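# Move the blue carton from the bookcase to the desk

## Task

Pull the blue carton out of the row of cartons on the bookcase and set it down on the desk. Every brown carton must finish exactly where it started, neither displaced nor rotated. The robot must not topple or finish leaning. The carton has to rest on the desk by itself, not held there by the robot. At the end, open the gripper and move the robot away from the carton.

## Robot and tools

ROBOT. A Rainbow Robotics RB-Y1: a differential base with two drive wheels and two rear casters (0.66 m long, 0.58 m wide, front edge 0.10 m ahead of the wheel axle), a torso whose lower leg folds at ankle, knee and hip, two seven-joint arms with parallel grippers, and a pan/tilt head. Cameras: head_camera (896x504), left_wrist_camera and right_wrist_camera (644x364). The real values may be slightly off, and wrist camera poses are less reliable when the arm is stretched out.

FRAMES. Base frame: origin on the floor midway between the drive wheels, x forward, y left, z up, in metres. The reported chest, left_hand and right_hand are in this frame. A hand point sits between its finger pads, the fingers point along its -z and close along its x. Printed hand positions can be wrong, more so at long reach. Odometry is the base frame at the scene start. Its heading is in radians, left positive, from -3.142 to 3.142. It counts only wheel rotation, so wheel slip shows up as travel.

execute_actions. Arguments: "actions", a list holding one action or nothing (empty just reports), and optional "cameras", a list of head_camera, left_wrist_camera, right_wrist_camera or "all". If it is missing or null you get all cameras, and [] gives none. An action may contain:
- "base": exactly one relative command from the current base pose. {"translate_m": d} drives d metres straight, forward positive, -3 to 3. {"rotate_rad": d} turns in place d radians, left (counter-clockwise seen from above) positive, -3.2 to 3.2. The base cannot move sideways.
- "joints": a single object for the whole robot, keyed by joint name, with absolute targets. Radians except grippers (metres of opening). Ranges: torso_squat_rad 0 to 1.2 (larger lowers the level chest); torso_shift_rad -0.3 to 0.6 (hips forward positive); torso_pitch_rad -0.2 to 1.4 (forward bow positive); torso_yaw_rad -1.5 to 1.5 (left positive). Per arm: shoulder_pitch -2.356 to 2.356 (0 hangs, negative swings forward and up); left_shoulder_roll_rad 0 to 3.141 and right_shoulder_roll_rad -3.141 to 0 (moving away from 0 raises the arm sideways outward); shoulder_yaw -2.094 to 2.094 (positive turns a bent forearm leftward on both arms); elbow -2.617 to 0.01 (negative bends); forearm_roll -3.141 to 3.141; wrist_pitch -1.57 to 1.919 (negative tips the hand forward); hand_roll -2.705 to 2.705; gripper_m 0 to 0.1. The roll joints are counter-clockwise positive, seen from above on a hanging arm, for both arms. head_pan_rad -0.523 to 0.523 relative to the chest, left positive; head_tilt_rad -0.35 to 1.57, positive looks down. A joint counts as reached within ±0.02 (grippers ±0.004).
- "speeds": lower top speed for this action only. translate_m 0.05 to 0.4 m/s, rotate_rad 0.1 to 1.509 rad/s.
- "min_time_s": 0.1 to 8, the minimum duration of each arm and head motion.
The motions of an action start together. An action may not last over 15 s, and a base move needing over 8.667 s is refused. An unknown key or out-of-range value rejects the whole call, and nothing moves. Joints and base left out of an action may keep pushing toward earlier targets without being reported. Default top speeds: arms 1 rad/s (wrist-end joints 1.5), head 1.5, squat and pitch 0.3, shift 0.15, yaw 0.6, grippers 0.1 m/s.

The torso must also satisfy: squat + shift <= 1.52; squat - shift + pitch <= 1.57; shift + 0.5 pitch - 0.4 squat <= 0.7; shift + 0.3 pitch - 0.5 squat <= 0.39. If a command breaks one, the joints stop short as off_target.

wait: "seconds" 0 to 10. Nothing new is commanded, and it returns state and images.
zoom_image: "camera" plus "region" [x0, y0, x1, y1] in pixels of that camera's latest full image, at most 504 by 504, origin at the top left.
finished_scene: "scene", the current scene number (1 to 2). It is final and reports success.

RESULTS. The "pictures" line gives the image order. joint_positions, base_odometry, base_status and joint_status are reported. Status words: done (for the base this only means the wheels turned enough); off_target (resting away from target, maybe still pushing); limit_stop_at_<name>; contact_stop (hit something pushing back hard, or a load too heavy); time_out; stopped_with_arm (torso halted because an arm contact-stopped); limit_stop_at_own_body (guard stopped it before an arm or hand reached torso, head, leg or base); not_followed. A contact_stop, time_out or stopped_with_arm halts its whole group (the four torso joints, or one arm's seven joints), and those joints hold where they are. "joint command not followed" plus a "cause:" line means arm targets were withheld by the self- or arm-to-arm check. The gripper still acts, and withheld targets may be retried later. on_its_own lists uncommanded parts; "held at" is the held target, not the actual position. MOTOR HOT warns from 65 °C. At 80 °C an OVER-TEMPERATURE FAULT brakes that arm and the call ends early (limit_stop_at_motor_heat), after which you resend targets. A torque fault at an arm joint's load limit (shoulders 66.5, elbow 34.2, wrist joints 23.7 N m, held weight included) freezes the robot 10 s and skips the rest of the call.

RECOVERY. After a stop, first back off in its own action: arms first, then the torso. If both hands hold one object and the torso contact-stops at once with nothing in the way, resend every arm joint (not the grippers) at its current joint_positions value, then repeat the torso command.

GRASPING. Close to at least 0.005 m below the object's width. An off_target gripper then is normal. Pad force is capped near 24 N per pad, so grip firmly and centrally.

AVOID. Never let the arms or hands strike or press each other; grippers and palms are not guarded. The base keeps driving into furniture and may keep pushing. The bent leg can reach past the front edge and may shove the robot backward unseen by odometry. Each arm is rated for 3 kg. Heavy loads held far forward can tip the robot, with nothing to stop it. Do not disturb, drop or knock over the cartons or let anything fall. Occasionally an outside push nudges a loose object. While you are thinking, the robot keeps holding the last command.

Each tool is called after "Call:" as name(argument=value, ...), one argument or row to a line, values as JSON.

## Session

Call:
execute_actions(
  actions=[],
)

Scene clock: 0.00 s.
base_odometry: x=+0.000 y=+0.000 heading=+0.000 (m, m, rad; odometry frame)
base_status: not commanded
joint_positions: torso_squat_rad=+0.350 torso_shift_rad=-0.001 torso_pitch_rad=+0.000 torso_yaw_rad=+0.000 left_shoulder_pitch_rad=-0.034 left_shoulder_roll_rad=+0.012 left_shoulder_yaw_rad=-0.033 left_elbow_rad=-0.220 left_forearm_roll_rad=-0.036 left_wrist_pitch_rad=-0.001 left_hand_roll_rad=+0.037 left_gripper_m=+0.099 right_shoulder_pitch_rad=+0.004 right_shoulder_roll_rad=+0.002 right_shoulder_yaw_rad=-0.030 right_elbow_rad=-0.216 right_forearm_roll_rad=-0.018 right_wrist_pitch_rad=+0.052 right_hand_roll_rad=-0.026 right_gripper_m=+0.099 head_pan_rad=+0.000 head_tilt_rad=+0.399
joint_status: not commanded
chest: x=-0.2287 y=-0.0005 z=+1.2474 quat_wxyz=(+1.000, +0.000, +0.000, +0.000) (m; base frame)
left_hand: x=-0.0973 y=+0.2236 z=+0.5738 quat_wxyz=(+0.992, +0.004, -0.126, -0.022) (m; base frame)
right_hand: x=-0.1381 y=-0.2217 z=+0.5669 quat_wxyz=(+0.996, +0.002, -0.080, -0.038) (m; base frame)
pictures: head_camera, left_wrist_camera, right_wrist_camera
Images, in order (width x height): head_camera 896x504, left_wrist_camera 644x364, right_wrist_camera 644x364.

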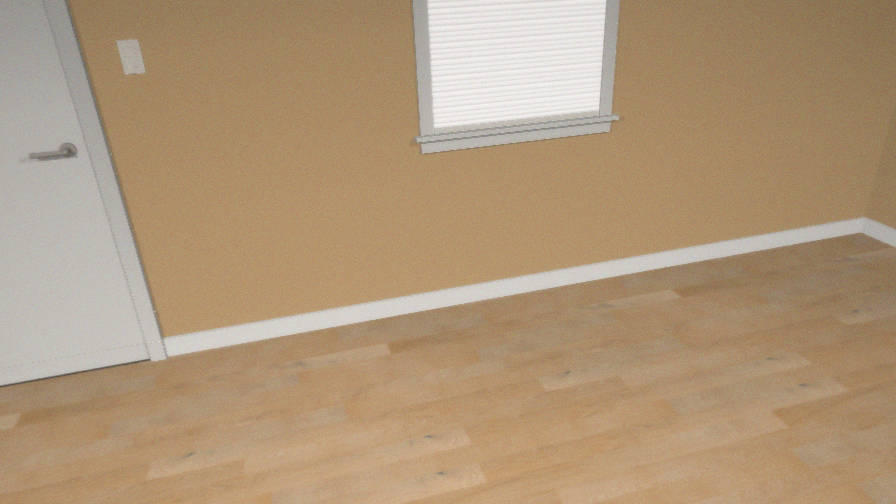

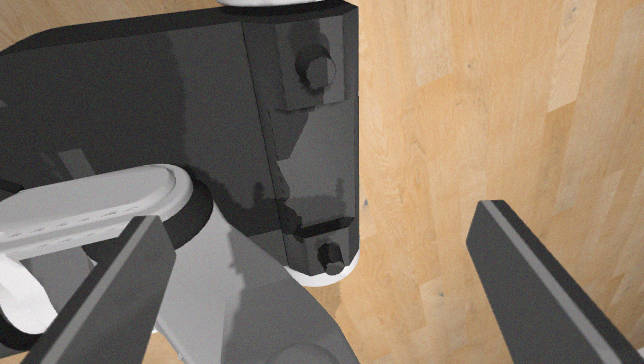

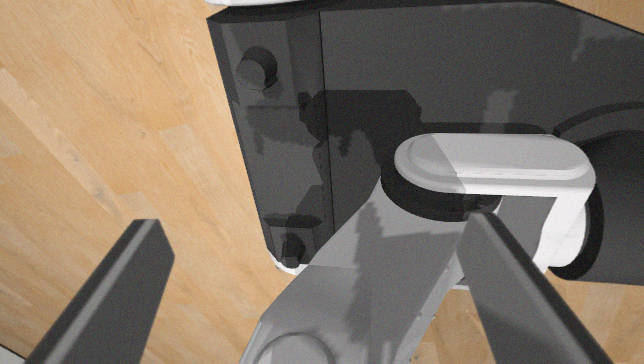

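Call:
execute_actions(
  actions=[
    {"joints": {"head_pan_rad": 0.52, "head_tilt_rad": 0.25}},
  ],
  cameras=["head_camera"],
)

Call:
execute_actions(
  actions=[
    {"joints": {"head_pan_rad": -0.52}},
  ],
  cameras=["head_camera"],
)

Scene clock: 7.27 s.
base_odometry: x=+0.000 y=+0.000 heading=+0.000 (m, m, rad; odometry frame)
base_status: not commanded
joint_positions: torso_squat_rad=+0.350 torso_shift_rad=-0.001 torso_pitch_rad=-0.001 torso_yaw_rad=+0.000 left_shoulder_pitch_rad=-0.034 left_shoulder_roll_rad=+0.012 left_shoulder_yaw_rad=-0.033 left_elbow_rad=-0.220 left_forearm_roll_rad=-0.036 left_wrist_pitch_rad=-0.001 left_hand_roll_rad=+0.037 left_gripper_m=+0.099 right_shoulder_pitch_rad=+0.004 right_shoulder_roll_rad=+0.002 right_shoulder_yaw_rad=-0.030 right_elbow_rad=-0.216 right_forearm_roll_rad=-0.018 right_wrist_pitch_rad=+0.052 right_hand_roll_rad=-0.026 right_gripper_m=+0.099 head_pan_rad=+0.520 head_tilt_rad=+0.250
joint_status: all done
chest: x=-0.2287 y=-0.0005 z=+1.2474 quat_wxyz=(+1.000, +0.000, +0.000, +0.000) (m; base frame)
left_hand: x=-0.0973 y=+0.2236 z=+0.5738 quat_wxyz=(+0.992, +0.004, -0.126, -0.022) (m; base frame)
right_hand: x=-0.1381 y=-0.2217 z=+0.5669 quat_wxyz=(+0.996, +0.002, -0.080, -0.038) (m; base frame)
pictures: head_camera
camera_calibration (this result's frames):
head_camera: T_world_to_cam=[[0.468796, -0.88276, -0.0310798, 0.142692], [-0.258627, -0.103532, -0.960413, 1.39646], [0.844596, 0.458276, -0.27684, 0.529041], [0, 0, 0, 1]] pos_world=[-0.152557, 0.0280939, 1.49208]
Images, in order (width x height): head_camera 896x504.

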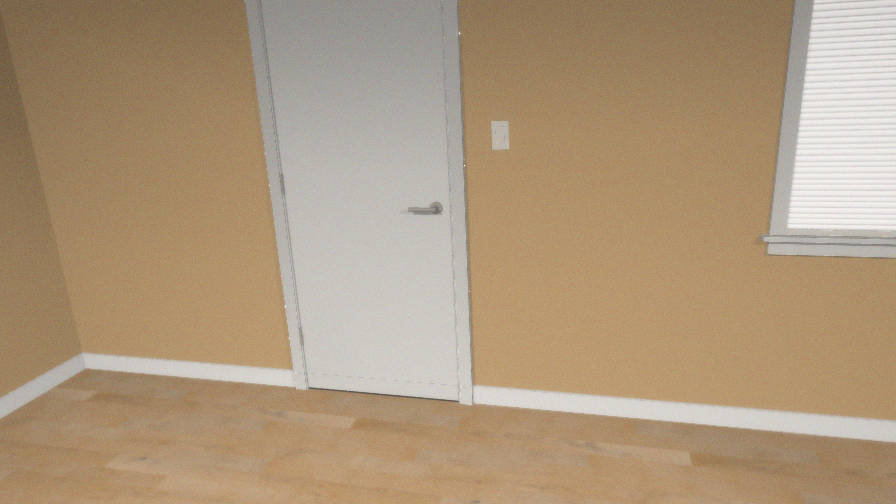

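Scene clock: 8.63 s.
base_odometry: x=+0.000 y=+0.000 heading=+0.000 (m, m, rad; odometry frame)
base_status: not commanded
joint_positions: torso_squat_rad=+0.350 torso_shift_rad=-0.001 torso_pitch_rad=-0.001 torso_yaw_rad=+0.000 left_shoulder_pitch_rad=-0.034 left_shoulder_roll_rad=+0.012 left_shoulder_yaw_rad=-0.033 left_elbow_rad=-0.220 left_forearm_roll_rad=-0.036 left_wrist_pitch_rad=-0.001 left_hand_roll_rad=+0.037 left_gripper_m=+0.099 right_shoulder_pitch_rad=+0.004 right_shoulder_roll_rad=+0.002 right_shoulder_yaw_rad=-0.030 right_elbow_rad=-0.216 right_forearm_roll_rad=-0.018 right_wrist_pitch_rad=+0.052 right_hand_roll_rad=-0.026 right_gripper_m=+0.099 head_pan_rad=-0.520 head_tilt_rad=+0.250
joint_status: all done
chest: x=-0.2287 y=-0.0005 z=+1.2474 quat_wxyz=(+1.000, +0.000, +0.000, +0.000) (m; base frame)
left_hand: x=-0.0973 y=+0.2236 z=+0.5738 quat_wxyz=(+0.992, +0.004, -0.126, -0.022) (m; base frame)
right_hand: x=-0.1381 y=-0.2217 z=+0.5669 quat_wxyz=(+0.996, +0.002, -0.080, -0.038) (m; base frame)
pictures: head_camera
camera_calibration (this result's frames):
head_camera: T_world_to_cam=[[-0.523896, -0.851197, -0.0315696, -0.0619202], [-0.220241, 0.171171, -0.960309, 1.40441], [0.822816, -0.496149, -0.277144, 0.52443], [0, 0, 0, 1]] pos_world=[-0.15464, -0.0329047, 1.49206]
Images, in order (width x height): head_camera 896x504.

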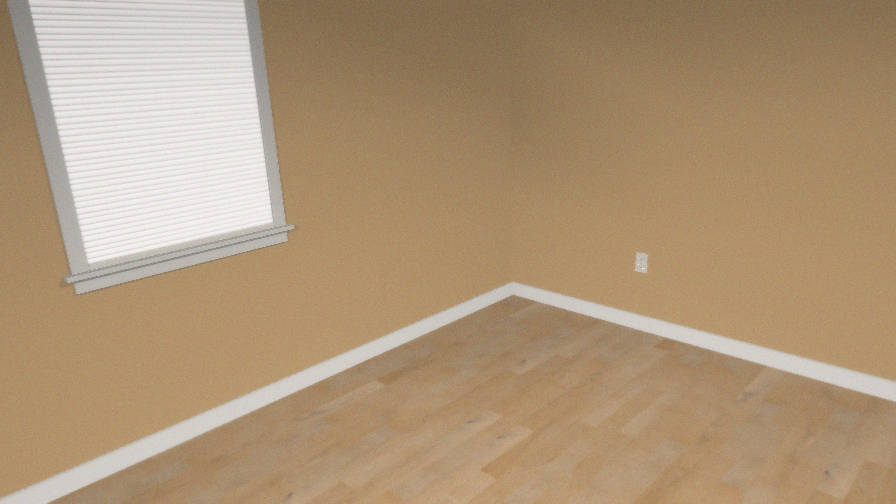

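Call:
execute_actions(
  actions=[
    {"base": {"rotate_rad": 2.2}, "joints": {"head_pan_rad": 0.0}},
  ],
  cameras=["head_camera"],
)

Call:
execute_actions(
  actions=[
    {"joints": {"head_pan_rad": 0.52}},
  ],
  cameras=["head_camera"],
)

Scene clock: 18.40 s.
base_odometry: x=+0.000 y=+0.000 heading=+2.200 (m, m, rad; odometry frame)
base_status: done
joint_positions: torso_squat_rad=+0.350 torso_shift_rad=-0.001 torso_pitch_rad=-0.001 torso_yaw_rad=+0.000 left_shoulder_pitch_rad=-0.034 left_shoulder_roll_rad=+0.012 left_shoulder_yaw_rad=-0.033 left_elbow_rad=-0.220 left_forearm_roll_rad=-0.036 left_wrist_pitch_rad=-0.001 left_hand_roll_rad=+0.037 left_gripper_m=+0.099 right_shoulder_pitch_rad=+0.004 right_shoulder_roll_rad=+0.002 right_shoulder_yaw_rad=-0.030 right_elbow_rad=-0.216 right_forearm_roll_rad=-0.018 right_wrist_pitch_rad=+0.052 right_hand_roll_rad=-0.026 right_gripper_m=+0.099 head_pan_rad=+0.000 head_tilt_rad=+0.250
joint_status: all done
chest: x=-0.2288 y=-0.0005 z=+1.2474 quat_wxyz=(+1.000, +0.000, +0.000, +0.000) (m; base frame)
left_hand: x=-0.0973 y=+0.2236 z=+0.5738 quat_wxyz=(+0.992, +0.004, -0.126, -0.022) (m; base frame)
right_hand: x=-0.1381 y=-0.2217 z=+0.5669 quat_wxyz=(+0.996, +0.002, -0.080, -0.038) (m; base frame)
pictures: head_camera
camera_calibration (this result's frames):
head_camera: T_world_to_cam=[[-0.0317949, -0.999001, -0.0313917, 0.0395019], [-0.275893, 0.0389594, -0.960399, 1.39293], [0.960662, -0.0218751, -0.276856, 0.552878], [0, 0, 0, 1]] pos_world=[-0.145574, -0.00271094, 1.49207]
Images, in order (width x height): head_camera 896x504.

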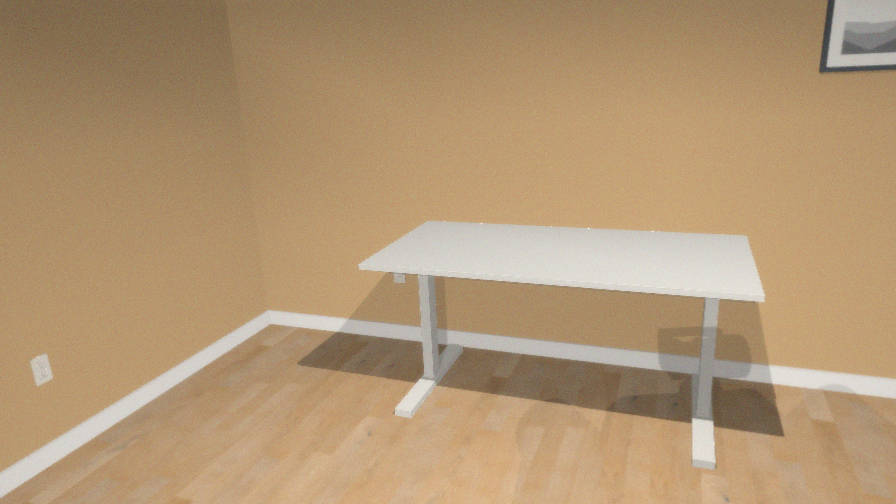

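Scene clock: 19.40 s.
base_odometry: x=+0.000 y=+0.000 heading=+2.200 (m, m, rad; odometry frame)
base_status: not commanded
joint_positions: torso_squat_rad=+0.350 torso_shift_rad=-0.001 torso_pitch_rad=-0.001 torso_yaw_rad=+0.000 left_shoulder_pitch_rad=-0.034 left_shoulder_roll_rad=+0.012 left_shoulder_yaw_rad=-0.033 left_elbow_rad=-0.220 left_forearm_roll_rad=-0.036 left_wrist_pitch_rad=-0.001 left_hand_roll_rad=+0.037 left_gripper_m=+0.099 right_shoulder_pitch_rad=+0.004 right_shoulder_roll_rad=+0.002 right_shoulder_yaw_rad=-0.030 right_elbow_rad=-0.216 right_forearm_roll_rad=-0.018 right_wrist_pitch_rad=+0.052 right_hand_roll_rad=-0.026 right_gripper_m=+0.099 head_pan_rad=+0.520 head_tilt_rad=+0.250
joint_status: all done
chest: x=-0.2288 y=-0.0005 z=+1.2474 quat_wxyz=(+1.000, +0.000, +0.000, +0.000) (m; base frame)
left_hand: x=-0.0973 y=+0.2236 z=+0.5738 quat_wxyz=(+0.992, +0.004, -0.126, -0.022) (m; base frame)
right_hand: x=-0.1381 y=-0.2217 z=+0.5669 quat_wxyz=(+0.996, +0.002, -0.080, -0.038) (m; base frame)
pictures: head_camera
camera_calibration (this result's frames):
head_camera: T_world_to_cam=[[0.468798, -0.882759, -0.031065, 0.142686], [-0.258557, -0.103511, -0.960434, 1.39648], [0.844616, 0.458281, -0.276769, 0.52902], [0, 0, 0, 1]] pos_world=[-0.152639, 0.0280688, 1.49208]
Images, in order (width x height): head_camera 896x504.

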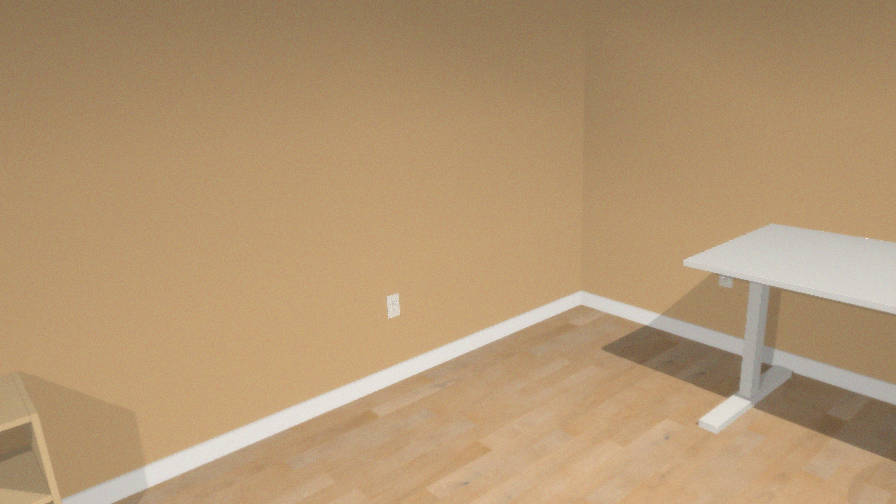

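Call:
execute_actions(
  actions=[
    {"base": {"rotate_rad": 1.3}, "joints": {"head_pan_rad": 0.0, "head_tilt_rad": 0.45}},
  ],
  cameras=["head_camera"],
)

Scene clock: 27.93 s.
base_odometry: x=+0.000 y=+0.000 heading=-2.784 (m, m, rad; odometry frame)
base_status: done
joint_positions: torso_squat_rad=+0.350 torso_shift_rad=-0.001 torso_pitch_rad=-0.001 torso_yaw_rad=+0.000 left_shoulder_pitch_rad=-0.034 left_shoulder_roll_rad=+0.012 left_shoulder_yaw_rad=-0.033 left_elbow_rad=-0.220 left_forearm_roll_rad=-0.036 left_wrist_pitch_rad=-0.001 left_hand_roll_rad=+0.037 left_gripper_m=+0.099 right_shoulder_pitch_rad=+0.004 right_shoulder_roll_rad=+0.002 right_shoulder_yaw_rad=-0.030 right_elbow_rad=-0.216 right_forearm_roll_rad=-0.018 right_wrist_pitch_rad=+0.052 right_hand_roll_rad=-0.026 right_gripper_m=+0.099 head_pan_rad=+0.000 head_tilt_rad=+0.450
joint_status: all done
chest: x=-0.2288 y=-0.0005 z=+1.2474 quat_wxyz=(+1.000, +0.000, +0.000, +0.000) (m; base frame)
left_hand: x=-0.0973 y=+0.2236 z=+0.5738 quat_wxyz=(+0.992, +0.004, -0.126, -0.022) (m; base frame)
right_hand: x=-0.1381 y=-0.2217 z=+0.5669 quat_wxyz=(+0.996, +0.002, -0.080, -0.038) (m; base frame)
pictures: head_camera
camera_calibration (this result's frames):
head_camera: T_world_to_cam=[[-0.0372401, -0.999005, -0.0245273, 0.0284441], [-0.461134, 0.0389543, -0.886475, 1.2476], [0.886549, -0.021702, -0.462126, 0.805705], [0, 0, 0, 1]] pos_world=[-0.137928, -0.00269802, 1.479]
Images, in order (width x height): head_camera 896x504.

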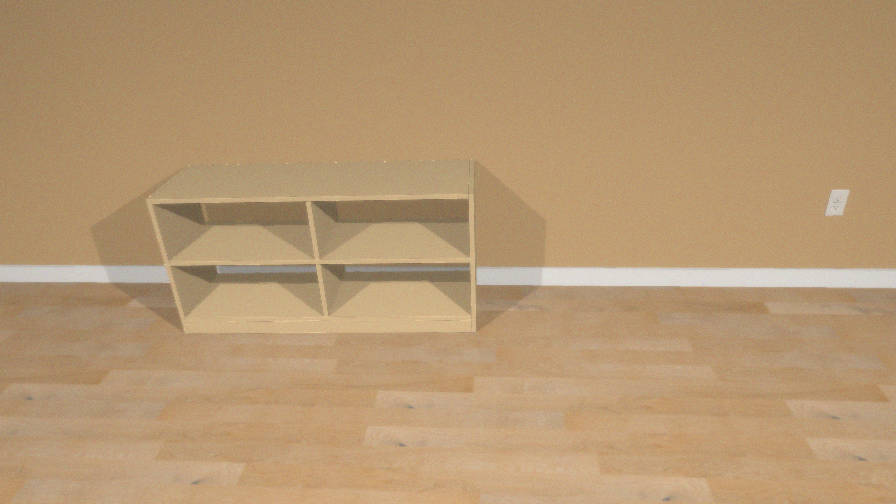

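Call:
execute_actions(
  actions=[
    {"base": {"rotate_rad": 1.2}, "joints": {"head_pan_rad": 0.2, "head_tilt_rad": 0.25}},
  ],
  cameras=["head_camera"],
)

Scene clock: 34.73 s.
base_odometry: x=+0.000 y=+0.000 heading=-1.584 (m, m, rad; odometry frame)
base_status: done
joint_positions: torso_squat_rad=+0.350 torso_shift_rad=-0.001 torso_pitch_rad=-0.001 torso_yaw_rad=+0.000 left_shoulder_pitch_rad=-0.034 left_shoulder_roll_rad=+0.012 left_shoulder_yaw_rad=-0.033 left_elbow_rad=-0.220 left_forearm_roll_rad=-0.036 left_wrist_pitch_rad=-0.001 left_hand_roll_rad=+0.037 left_gripper_m=+0.099 right_shoulder_pitch_rad=+0.004 right_shoulder_roll_rad=+0.002 right_shoulder_yaw_rad=-0.030 right_elbow_rad=-0.216 right_forearm_roll_rad=-0.018 right_wrist_pitch_rad=+0.052 right_hand_roll_rad=-0.026 right_gripper_m=+0.099 head_pan_rad=+0.200 head_tilt_rad=+0.250
joint_status: all done
chest: x=-0.2288 y=-0.0005 z=+1.2474 quat_wxyz=(+1.000, +0.000, +0.000, +0.000) (m; base frame)
left_hand: x=-0.0973 y=+0.2236 z=+0.5738 quat_wxyz=(+0.992, +0.004, -0.126, -0.022) (m; base frame)
right_hand: x=-0.1381 y=-0.2217 z=+0.5669 quat_wxyz=(+0.996, +0.002, -0.080, -0.038) (m; base frame)
pictures: head_camera
camera_calibration (this result's frames):
head_camera: T_world_to_cam=[[0.167312, -0.985408, -0.0312644, 0.0805325], [-0.278074, -0.0167427, -0.960414, 1.39247], [0.945876, 0.169382, -0.276818, 0.549858], [0, 0, 0, 1]] pos_world=[-0.146361, 0.00953473, 1.49208]
Images, in order (width x height): head_camera 896x504.

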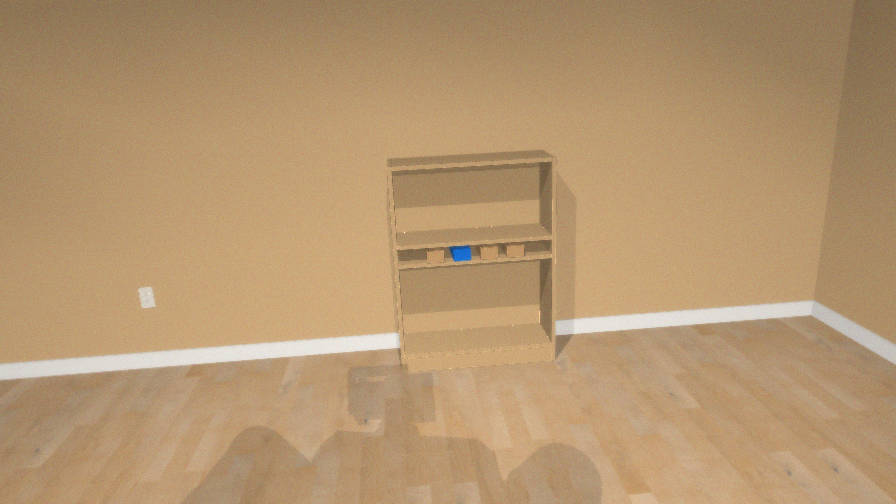

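Call:
zoom_image(
  camera="head_camera",
  region=[370, 140, 590, 390],
)

Region (370, 140, 590, 390) of head_camera's 896x504 image, scaled by 2.016, with more detail than that image has; it fills the left 444 columns of this view, and the rest is white.

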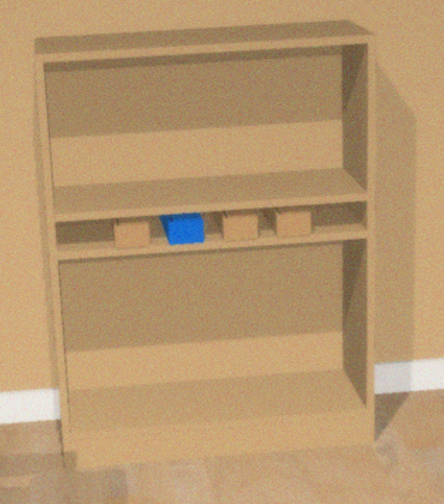

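Call:
execute_actions(
  actions=[
    {"base": {"rotate_rad": 0.215}, "joints": {"head_pan_rad": 0.0, "head_tilt_rad": 0.4}},
  ],
  cameras=[],
)

Call:
execute_actions(
  actions=[
    {"base": {"translate_m": 1.8}, "joints": {"torso_squat_rad": 1.1, "right_shoulder_pitch_rad": -0.5, "right_elbow_rad": -0.46, "right_wrist_pitch_rad": -0.61, "right_hand_roll_rad": 1.571, "right_shoulder_roll_rad": -0.05, "right_shoulder_yaw_rad": 0, "right_forearm_roll_rad": 0, "left_elbow_rad": -1.2, "left_shoulder_roll_rad": 0.1}},
  ],
)

Scene clock: 94.93 s.
base_odometry: x=+0.000 y=+0.000 heading=-1.370 (m, m, rad; odometry frame)
base_status: done
joint_positions: torso_squat_rad=+0.350 torso_shift_rad=-0.001 torso_pitch_rad=-0.001 torso_yaw_rad=+0.000 left_shoulder_pitch_rad=-0.034 left_shoulder_roll_rad=+0.012 left_shoulder_yaw_rad=-0.033 left_elbow_rad=-0.220 left_forearm_roll_rad=-0.036 left_wrist_pitch_rad=-0.001 left_hand_roll_rad=+0.037 left_gripper_m=+0.099 right_shoulder_pitch_rad=+0.004 right_shoulder_roll_rad=+0.002 right_shoulder_yaw_rad=-0.030 right_elbow_rad=-0.216 right_forearm_roll_rad=-0.018 right_wrist_pitch_rad=+0.052 right_hand_roll_rad=-0.026 right_gripper_m=+0.099 head_pan_rad=+0.000 head_tilt_rad=+0.400
joint_status: all done
chest: x=-0.2288 y=-0.0005 z=+1.2474 quat_wxyz=(+1.000, +0.000, +0.000, +0.000) (m; base frame)
left_hand: x=-0.0973 y=+0.2236 z=+0.5738 quat_wxyz=(+0.992, +0.004, -0.126, -0.022) (m; base frame)
right_hand: x=-0.1381 y=-0.2217 z=+0.5669 quat_wxyz=(+0.996, +0.002, -0.080, -0.038) (m; base frame)
pictures: none
No camera images: the call's "cameras" was empty. Leave "cameras" out to get every camera's image.

Scene clock: 100.90 s.
base_odometry: x=+0.360 y=-1.764 heading=-1.370 (m, m, rad; odometry frame)
base_status: done
joint_positions: torso_squat_rad=+1.100 torso_shift_rad=-0.001 torso_pitch_rad=+0.000 torso_yaw_rad=+0.000 left_shoulder_pitch_rad=-0.034 left_shoulder_roll_rad=+0.100 left_shoulder_yaw_rad=-0.033 left_elbow_rad=-1.200 left_forearm_roll_rad=-0.036 left_wrist_pitch_rad=-0.001 left_hand_roll_rad=+0.037 left_gripper_m=+0.099 right_shoulder_pitch_rad=-0.500 right_shoulder_roll_rad=-0.050 right_shoulder_yaw_rad=+0.000 right_elbow_rad=-0.460 right_forearm_roll_rad=+0.000 right_wrist_pitch_rad=-0.610 right_hand_roll_rad=+1.571 right_gripper_m=+0.099 head_pan_rad=+0.000 head_tilt_rad=+0.400
joint_status: all done
chest: x=-0.2284 y=-0.0003 z=+0.9075 quat_wxyz=(+1.000, +0.000, +0.000, +0.000) (m; base frame)
left_hand: x=+0.2603 y=+0.2465 z=+0.5229 quat_wxyz=(+0.815, +0.029, -0.577, -0.046) (m; base frame)
right_hand: x=+0.3404 y=-0.1742 z=+0.5717 quat_wxyz=(+0.448, -0.478, -0.506, +0.561) (m; base frame)
pictures: head_camera, left_wrist_camera, right_wrist_camera
camera_calibration (this result's frames):
head_camera: T_world_to_cam=[[-0.035968, -0.999006, -0.0263144, 0.0225988], [-0.41638, 0.0389179, -0.908357, 0.979902], [0.908479, -0.0217151, -0.417366, 0.603194], [0, 0, 0, 1]] pos_world=[-0.139165, -0.00246098, 1.14245]
left_wrist_camera: T_world_to_cam=[[0.30597, -0.13926, 0.941801, -0.535975], [-0.619078, -0.78064, 0.0856953, 0.339459], [0.723273, -0.609269, -0.325065, 0.220727], [0, 0, 0, 1]] pos_world=[0.214498, 0.324837, 0.547442]
right_wrist_camera: T_world_to_cam=[[0.125186, -0.988531, 0.0844664, -0.264766], [-0.618096, -0.144303, -0.772744, 0.661216], [0.776071, 0.0445284, -0.629072, 0.190575], [0, 0, 0, 1]] pos_world=[0.293941, -0.1748, 0.6532]
Images, in order (width x height): head_camera 896x504, left_wrist_camera 644x364, right_wrist_camera 644x364.

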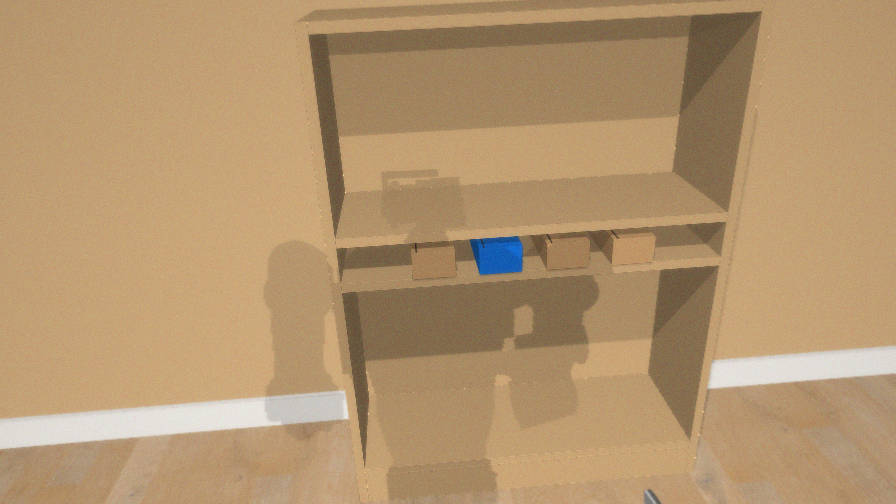

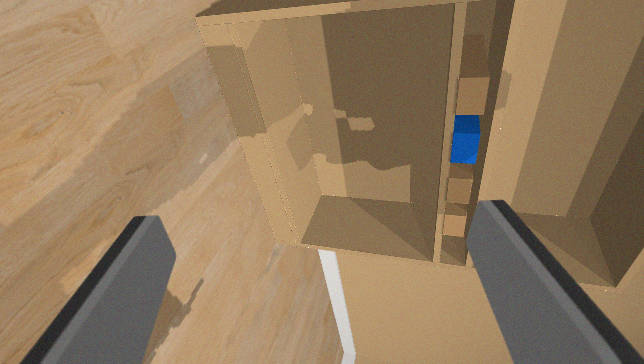

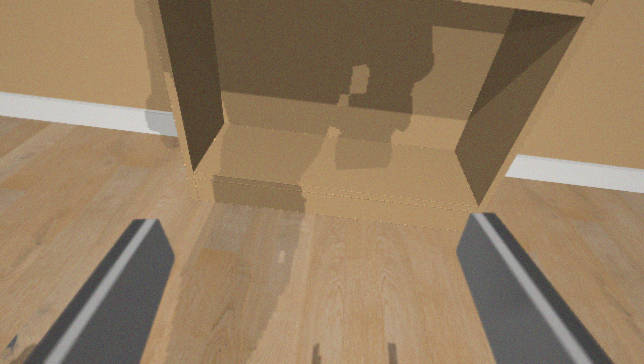

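Call:
zoom_image(
  camera="head_camera",
  region=[330, 190, 740, 310],
)

Call:
zoom_image(
  camera="left_wrist_camera",
  region=[400, 0, 560, 270],
)

Region (330, 190, 740, 310) of head_camera's 896x504 image, scaled by 1.229, with more detail than that image has; it fills the top 148 rows of this view, and the rest is white.

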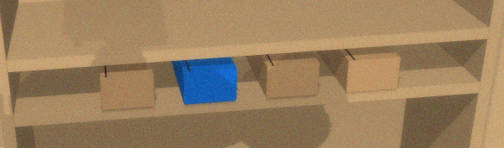

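Region (400, 0, 560, 270) of left_wrist_camera's 644x364 image, scaled by 1.867, with more detail than that image has; it fills the left 299 columns of this view, and the rest is white.

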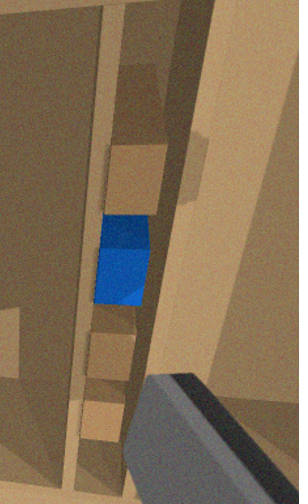

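Call:
zoom_image(
  camera="head_camera",
  region=[400, 220, 600, 300],
)

Region (400, 220, 600, 300) of head_camera's 896x504 image, scaled by 2.520, with more detail than that image has; it fills the top 202 rows of this view, and the rest is white.

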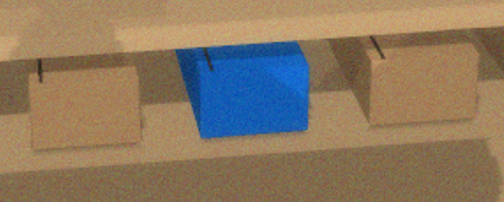

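Call:
execute_actions(
  actions=[
    {"base": {"rotate_rad": 0.055}, "joints": {"torso_squat_rad": 1.05, "right_shoulder_roll_rad": -0.02, "right_forearm_roll_rad": -0.259, "right_wrist_pitch_rad": -0.65, "right_hand_roll_rad": 1.72, "right_gripper_m": 0.1, "left_shoulder_pitch_rad": 0.5, "left_elbow_rad": -1.3}},
  ],
  cameras=[],
)

Call:
execute_actions(
  actions=[
    {"base": {"translate_m": 0.45}, "joints": {"head_tilt_rad": 0.7, "head_pan_rad": -0.2}},
  ],
  cameras=["head_camera", "right_wrist_camera"],
)

Scene clock: 211.00 s.
base_odometry: x=+0.360 y=-1.764 heading=-1.315 (m, m, rad; odometry frame)
base_status: done
joint_positions: torso_squat_rad=+1.050 torso_shift_rad=-0.001 torso_pitch_rad=+0.000 torso_yaw_rad=+0.000 left_shoulder_pitch_rad=+0.500 left_shoulder_roll_rad=+0.100 left_shoulder_yaw_rad=-0.033 left_elbow_rad=-1.300 left_forearm_roll_rad=-0.036 left_wrist_pitch_rad=-0.001 left_hand_roll_rad=+0.037 left_gripper_m=+0.099 right_shoulder_pitch_rad=-0.500 right_shoulder_roll_rad=-0.020 right_shoulder_yaw_rad=+0.000 right_elbow_rad=-0.460 right_forearm_roll_rad=-0.259 right_wrist_pitch_rad=-0.650 right_hand_roll_rad=+1.720 right_gripper_m=+0.099 head_pan_rad=+0.000 head_tilt_rad=+0.400
joint_status: all done
chest: x=-0.2284 y=-0.0003 z=+0.9382 quat_wxyz=(+1.000, +0.000, +0.000, +0.000) (m; base frame)
left_hand: x=+0.0023 y=+0.3102 z=+0.4099 quat_wxyz=(+0.915, +0.070, -0.398, +0.019) (m; base frame)
right_hand: x=+0.3404 y=-0.1913 z=+0.6086 quat_wxyz=(+0.500, -0.500, -0.500, +0.499) (m; base frame)
pictures: none
No camera images: the call's "cameras" was empty. Leave "cameras" out to get every camera's image.

Scene clock: 213.60 s.
base_odometry: x=+0.473 y=-2.199 heading=-1.315 (m, m, rad; odometry frame)
base_status: done
joint_positions: torso_squat_rad=+1.050 torso_shift_rad=-0.001 torso_pitch_rad=+0.000 torso_yaw_rad=+0.000 left_shoulder_pitch_rad=+0.500 left_shoulder_roll_rad=+0.100 left_shoulder_yaw_rad=-0.033 left_elbow_rad=-1.300 left_forearm_roll_rad=-0.036 left_wrist_pitch_rad=-0.001 left_hand_roll_rad=+0.037 left_gripper_m=+0.099 right_shoulder_pitch_rad=-0.500 right_shoulder_roll_rad=-0.020 right_shoulder_yaw_rad=+0.000 right_elbow_rad=-0.460 right_forearm_roll_rad=-0.259 right_wrist_pitch_rad=-0.650 right_hand_roll_rad=+1.720 right_gripper_m=+0.099 head_pan_rad=-0.200 head_tilt_rad=+0.700
joint_status: all done
chest: x=-0.2284 y=-0.0003 z=+0.9382 quat_wxyz=(+1.000, +0.000, +0.000, +0.000) (m; base frame)
left_hand: x=+0.0026 y=+0.3101 z=+0.4100 quat_wxyz=(+0.914, +0.070, -0.398, +0.019) (m; base frame)
right_hand: x=+0.3404 y=-0.1913 z=+0.6087 quat_wxyz=(+0.500, -0.500, -0.500, +0.499) (m; base frame)
pictures: head_camera, right_wrist_camera
camera_calibration (this result's frames):
head_camera: T_world_to_cam=[[-0.239679, -0.970741, -0.0146909, -0.03191], [-0.645284, 0.170592, -0.744652, 0.774301], [0.72537, -0.168998, -0.667292, 0.862664], [0, 0, 0, 1]] pos_world=[-0.133754, -0.0172779, 1.15176]
right_wrist_camera: T_world_to_cam=[[-0.0163804, -0.999866, -0.000325837, -0.187134], [-0.60748, 0.0102109, -0.794269, 0.726372], [0.794166, -0.0128125, -0.607566, 0.184316], [0, 0, 0, 1]] pos_world=[0.291814, -0.192164, 0.688858]
Images, in order (width x height): head_camera 896x504, right_wrist_camera 644x364.

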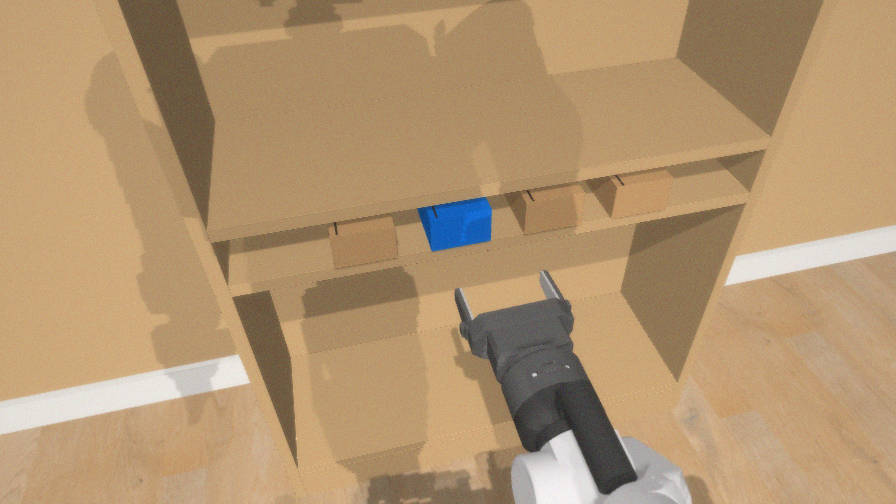

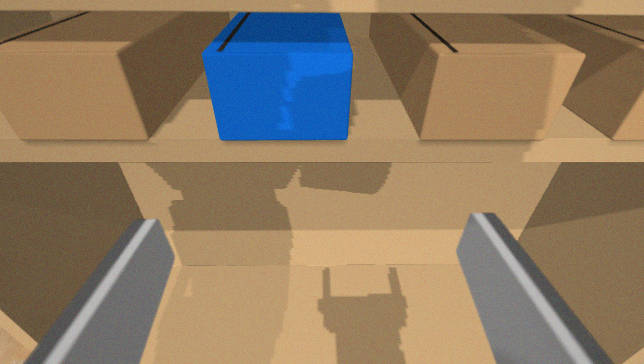

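Call:
zoom_image(
  camera="right_wrist_camera",
  region=[100, 0, 520, 260],
)

Call:
zoom_image(
  camera="head_camera",
  region=[300, 150, 700, 380],
)

Region (100, 0, 520, 260) of right_wrist_camera's 644x364 image, scaled by 1.200, with more detail than that image has; it fills the top 312 rows of this view, and the rest is white.

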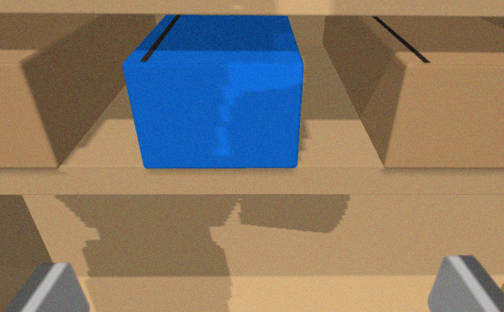

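Region (300, 150, 700, 380) of head_camera's 896x504 image, scaled by 1.260, with more detail than that image has; it fills the top 290 rows of this view, and the rest is white.

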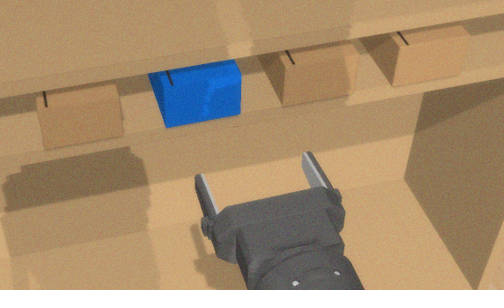

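Call:
execute_actions(
  actions=[
    {"base": {"translate_m": 0.06}, "joints": {"right_shoulder_roll_rad": 0.0, "right_shoulder_yaw_rad": 0.09, "right_forearm_roll_rad": -0.402, "right_wrist_pitch_rad": -0.668, "right_hand_roll_rad": 1.811}},
  ],
  cameras=["head_camera", "right_wrist_camera"],
)

Scene clock: 292.63 s.
base_odometry: x=+0.489 y=-2.257 heading=-1.315 (m, m, rad; odometry frame)
base_status: done
joint_positions: torso_squat_rad=+1.050 torso_shift_rad=-0.001 torso_pitch_rad=+0.000 torso_yaw_rad=+0.000 left_shoulder_pitch_rad=+0.500 left_shoulder_roll_rad=+0.100 left_shoulder_yaw_rad=-0.033 left_elbow_rad=-1.300 left_forearm_roll_rad=-0.036 left_wrist_pitch_rad=-0.001 left_hand_roll_rad=+0.037 left_gripper_m=+0.099 right_shoulder_pitch_rad=-0.500 right_shoulder_roll_rad=+0.000 right_shoulder_yaw_rad=+0.090 right_elbow_rad=-0.460 right_forearm_roll_rad=-0.402 right_wrist_pitch_rad=-0.668 right_hand_roll_rad=+1.811 right_gripper_m=+0.099 head_pan_rad=-0.200 head_tilt_rad=+0.700
joint_status: all done
chest: x=-0.2284 y=-0.0003 z=+0.9382 quat_wxyz=(+1.000, +0.000, +0.000, +0.000) (m; base frame)
left_hand: x=+0.0026 y=+0.3101 z=+0.4100 quat_wxyz=(+0.914, +0.070, -0.398, +0.019) (m; base frame)
right_hand: x=+0.3366 y=-0.1708 z=+0.6076 quat_wxyz=(+0.500, -0.500, -0.500, +0.500) (m; base frame)
pictures: head_camera, right_wrist_camera
camera_calibration (this result's frames):
head_camera: T_world_to_cam=[[-0.239695, -0.970737, -0.014699, -0.0319101], [-0.645262, 0.170604, -0.744669, 0.77431], [0.725385, -0.169008, -0.667273, 0.862659], [0, 0, 0, 1]] pos_world=[-0.133776, -0.0172802, 1.15176]
right_wrist_camera: T_world_to_cam=[[-0.0165925, -0.999862, 0.000593223, -0.167215], [-0.607469, 0.00960956, -0.794285, 0.722863], [0.79417, -0.0135395, -0.607545, 0.186775], [0, 0, 0, 1]] pos_world=[0.288012, -0.171609, 0.687732]
Images, in order (width x height): head_camera 896x504, right_wrist_camera 644x364.

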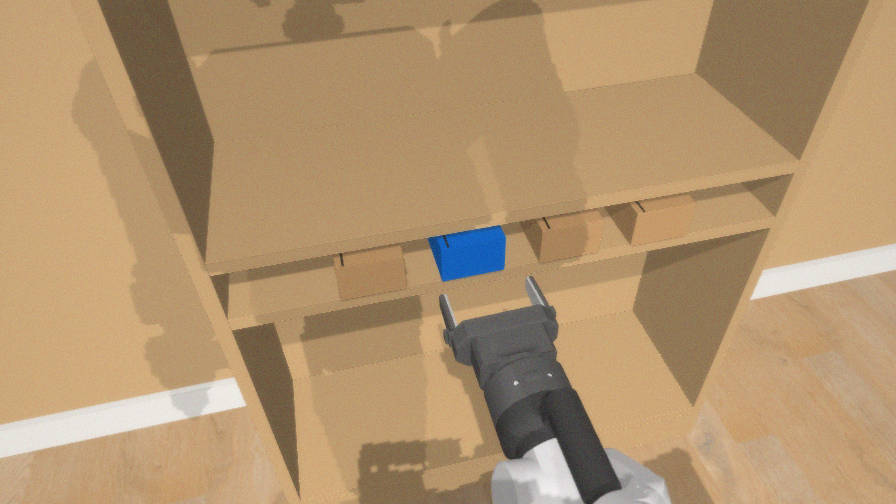

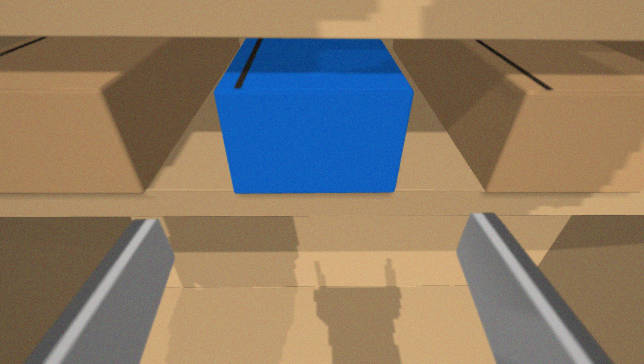

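Call:
execute_actions(
  actions=[
    {"base": {"translate_m": 0.065}, "speeds": {"translate_m": 0.08}},
  ],
  cameras=["head_camera", "right_wrist_camera"],
)

Scene clock: 304.43 s.
base_odometry: x=+0.505 y=-2.320 heading=-1.315 (m, m, rad; odometry frame)
base_status: done
joint_positions: torso_squat_rad=+1.050 torso_shift_rad=-0.001 torso_pitch_rad=+0.000 torso_yaw_rad=+0.000 left_shoulder_pitch_rad=+0.500 left_shoulder_roll_rad=+0.100 left_shoulder_yaw_rad=-0.033 left_elbow_rad=-1.300 left_forearm_roll_rad=-0.036 left_wrist_pitch_rad=-0.001 left_hand_roll_rad=+0.037 left_gripper_m=+0.099 right_shoulder_pitch_rad=-0.500 right_shoulder_roll_rad=+0.000 right_shoulder_yaw_rad=+0.090 right_elbow_rad=-0.460 right_forearm_roll_rad=-0.402 right_wrist_pitch_rad=-0.668 right_hand_roll_rad=+1.811 right_gripper_m=+0.099 head_pan_rad=-0.200 head_tilt_rad=+0.700
joint_status: not commanded
chest: x=-0.2284 y=-0.0003 z=+0.9382 quat_wxyz=(+1.000, +0.000, +0.000, +0.000) (m; base frame)
left_hand: x=+0.0026 y=+0.3101 z=+0.4100 quat_wxyz=(+0.914, +0.070, -0.398, +0.019) (m; base frame)
right_hand: x=+0.3366 y=-0.1708 z=+0.6075 quat_wxyz=(+0.500, -0.500, -0.500, +0.500) (m; base frame)
pictures: head_camera, right_wrist_camera
camera_calibration (this result's frames):
head_camera: T_world_to_cam=[[-0.239695, -0.970737, -0.0147018, -0.0319082], [-0.645254, 0.170605, -0.744676, 0.774317], [0.725392, -0.169009, -0.667265, 0.862655], [0, 0, 0, 1]] pos_world=[-0.133781, -0.0172803, 1.15176]
right_wrist_camera: T_world_to_cam=[[-0.0166014, -0.999862, 0.000593743, -0.167217], [-0.607478, 0.00961469, -0.794278, 0.722851], [0.794163, -0.0135468, -0.607554, 0.186783], [0, 0, 0, 1]] pos_world=[0.288004, -0.171614, 0.687724]
Images, in order (width x height): head_camera 896x504, right_wrist_camera 644x364.

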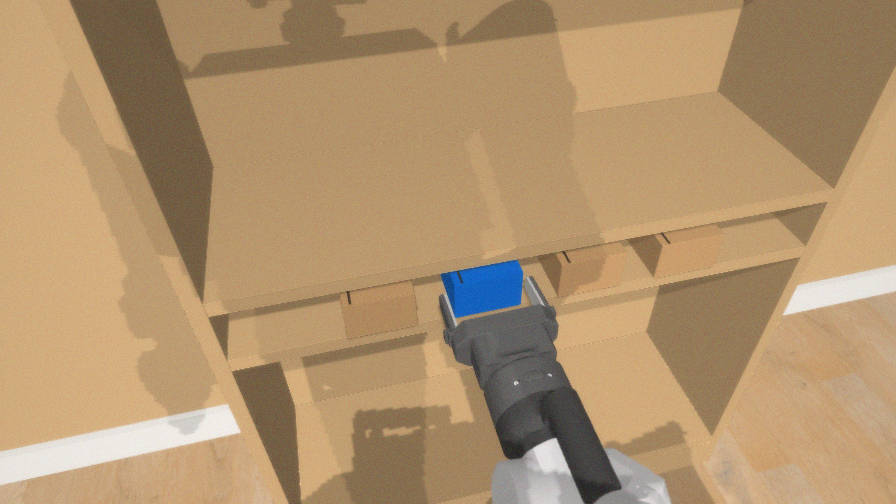

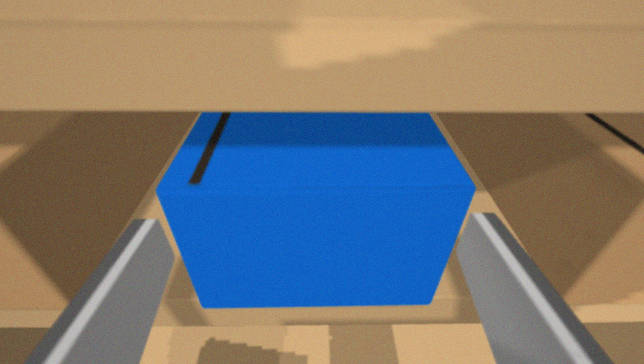

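Call:
execute_actions(
  actions=[
    {"base": {"translate_m": 0.04}, "speeds": {"translate_m": 0.06}},
  ],
  cameras=["head_camera", "right_wrist_camera"],
)

Scene clock: 316.67 s.
base_odometry: x=+0.515 y=-2.359 heading=-1.314 (m, m, rad; odometry frame)
base_status: done
joint_positions: torso_squat_rad=+1.050 torso_shift_rad=-0.001 torso_pitch_rad=+0.000 torso_yaw_rad=+0.000 left_shoulder_pitch_rad=+0.500 left_shoulder_roll_rad=+0.100 left_shoulder_yaw_rad=-0.033 left_elbow_rad=-1.300 left_forearm_roll_rad=-0.036 left_wrist_pitch_rad=-0.001 left_hand_roll_rad=+0.037 left_gripper_m=+0.099 right_shoulder_pitch_rad=-0.500 right_shoulder_roll_rad=+0.000 right_shoulder_yaw_rad=+0.090 right_elbow_rad=-0.460 right_forearm_roll_rad=-0.402 right_wrist_pitch_rad=-0.668 right_hand_roll_rad=+1.811 right_gripper_m=+0.099 head_pan_rad=-0.200 head_tilt_rad=+0.700
joint_status: not commanded
chest: x=-0.2284 y=-0.0003 z=+0.9382 quat_wxyz=(+1.000, +0.000, +0.000, +0.000) (m; base frame)
left_hand: x=+0.0026 y=+0.3101 z=+0.4100 quat_wxyz=(+0.914, +0.070, -0.398, +0.019) (m; base frame)
right_hand: x=+0.3366 y=-0.1708 z=+0.6075 quat_wxyz=(+0.500, -0.500, -0.500, +0.500) (m; base frame)
pictures: head_camera, right_wrist_camera
camera_calibration (this result's frames):
head_camera: T_world_to_cam=[[-0.239695, -0.970737, -0.0146967, -0.0319099], [-0.64527, 0.170604, -0.744662, 0.77431], [0.725378, -0.169008, -0.66728, 0.862659], [0, 0, 0, 1]] pos_world=[-0.133764, -0.0172803, 1.15176]
right_wrist_camera: T_world_to_cam=[[-0.0165996, -0.999862, 0.000595212, -0.167218], [-0.607494, 0.00961272, -0.794266, 0.722845], [0.794151, -0.0135461, -0.60757, 0.186786], [0, 0, 0, 1]] pos_world=[0.288011, -0.171613, 0.687716]
Images, in order (width x height): head_camera 896x504, right_wrist_camera 644x364.

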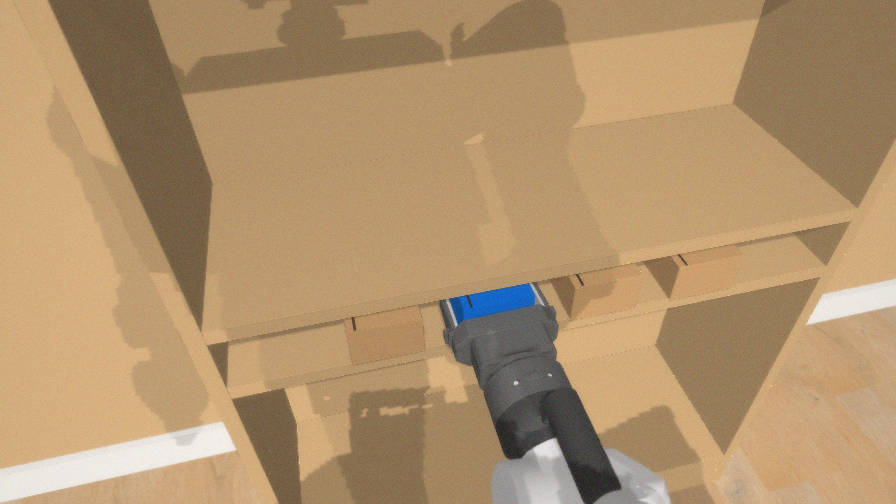

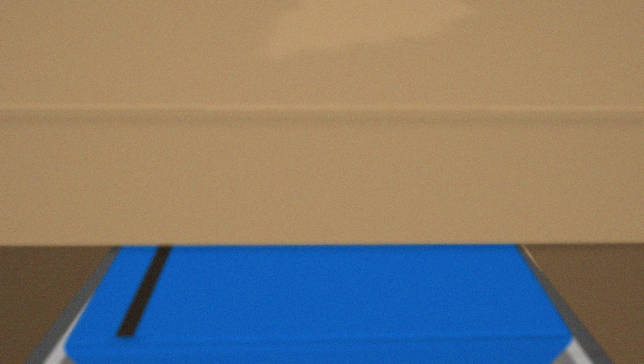

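Call:
execute_actions(
  actions=[
    {"joints": {"right_gripper_m": 0.06}},
  ],
  cameras=[],
)

Call:
execute_actions(
  actions=[
    {"base": {"translate_m": -0.07}, "speeds": {"translate_m": 0.06}},
  ],
  cameras=["head_camera", "right_wrist_camera"],
)

Scene clock: 323.80 s.
base_odometry: x=+0.515 y=-2.359 heading=-1.314 (m, m, rad; odometry frame)
base_status: not commanded
joint_positions: torso_squat_rad=+1.050 torso_shift_rad=-0.001 torso_pitch_rad=+0.000 torso_yaw_rad=+0.000 left_shoulder_pitch_rad=+0.500 left_shoulder_roll_rad=+0.100 left_shoulder_yaw_rad=-0.033 left_elbow_rad=-1.300 left_forearm_roll_rad=-0.036 left_wrist_pitch_rad=-0.001 left_hand_roll_rad=+0.037 left_gripper_m=+0.099 right_shoulder_pitch_rad=-0.500 right_shoulder_roll_rad=+0.000 right_shoulder_yaw_rad=+0.090 right_elbow_rad=-0.460 right_forearm_roll_rad=-0.402 right_wrist_pitch_rad=-0.668 right_hand_roll_rad=+1.811 right_gripper_m=+0.084 head_pan_rad=-0.200 head_tilt_rad=+0.700
joint_status: right_gripper_m off_target (ended at +0.084, target +0.060)
chest: x=-0.2284 y=-0.0003 z=+0.9382 quat_wxyz=(+1.000, +0.000, +0.000, +0.000) (m; base frame)
left_hand: x=+0.0026 y=+0.3101 z=+0.4100 quat_wxyz=(+0.914, +0.070, -0.398, +0.019) (m; base frame)
right_hand: x=+0.3366 y=-0.1708 z=+0.6075 quat_wxyz=(+0.500, -0.500, -0.500, +0.500) (m; base frame)
pictures: none
No camera images: the call's "cameras" was empty. Leave "cameras" out to get every camera's image.

Scene clock: 325.57 s.
base_odometry: x=+0.498 y=-2.291 heading=-1.315 (m, m, rad; odometry frame)
base_status: done
joint_positions: torso_squat_rad=+1.050 torso_shift_rad=-0.001 torso_pitch_rad=-0.001 torso_yaw_rad=+0.000 left_shoulder_pitch_rad=+0.500 left_shoulder_roll_rad=+0.100 left_shoulder_yaw_rad=-0.033 left_elbow_rad=-1.300 left_forearm_roll_rad=-0.036 left_wrist_pitch_rad=-0.001 left_hand_roll_rad=+0.037 left_gripper_m=+0.099 right_shoulder_pitch_rad=-0.500 right_shoulder_roll_rad=+0.000 right_shoulder_yaw_rad=+0.090 right_elbow_rad=-0.460 right_forearm_roll_rad=-0.402 right_wrist_pitch_rad=-0.668 right_hand_roll_rad=+1.811 right_gripper_m=+0.084 head_pan_rad=-0.200 head_tilt_rad=+0.700
joint_status: not commanded
chest: x=-0.2285 y=-0.0003 z=+0.9382 quat_wxyz=(+1.000, +0.000, +0.000, +0.000) (m; base frame)
left_hand: x=+0.0025 y=+0.3102 z=+0.4100 quat_wxyz=(+0.914, +0.070, -0.398, +0.019) (m; base frame)
right_hand: x=+0.3366 y=-0.1708 z=+0.6076 quat_wxyz=(+0.500, -0.500, -0.500, +0.500) (m; base frame)
pictures: head_camera, right_wrist_camera
camera_calibration (this result's frames):
head_camera: T_world_to_cam=[[-0.239693, -0.970737, -0.0147331, -0.0318934], [-0.645156, 0.170604, -0.74476, 0.774368], [0.72548, -0.169009, -0.667169, 0.862622], [0, 0, 0, 1]] pos_world=[-0.133871, -0.0172802, 1.15176]
right_wrist_camera: T_world_to_cam=[[-0.01663, -0.999862, 0.000579443, -0.167206], [-0.607299, 0.00964038, -0.794415, 0.722927], [0.794299, -0.013563, -0.607375, 0.186693], [0, 0, 0, 1]] pos_world=[0.287962, -0.171621, 0.687794]
Images, in order (width x height): head_camera 896x504, right_wrist_camera 644x364.

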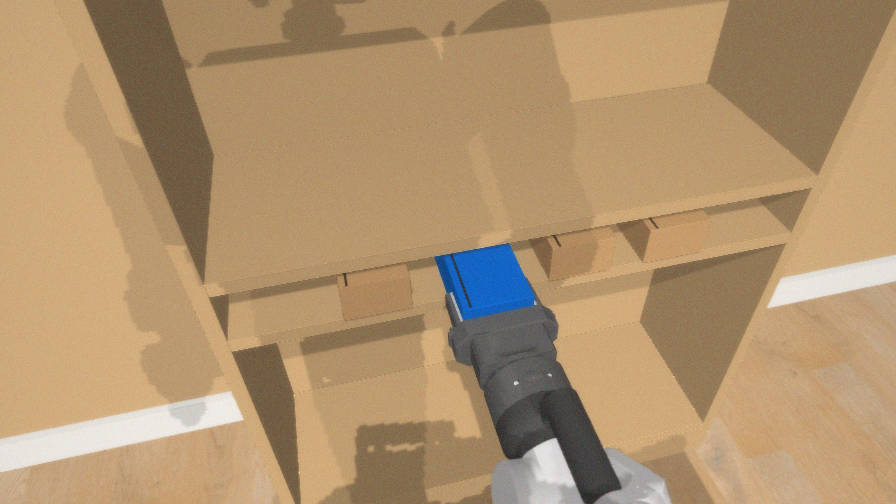

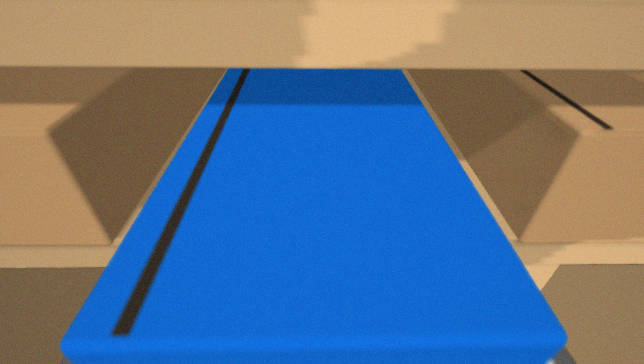

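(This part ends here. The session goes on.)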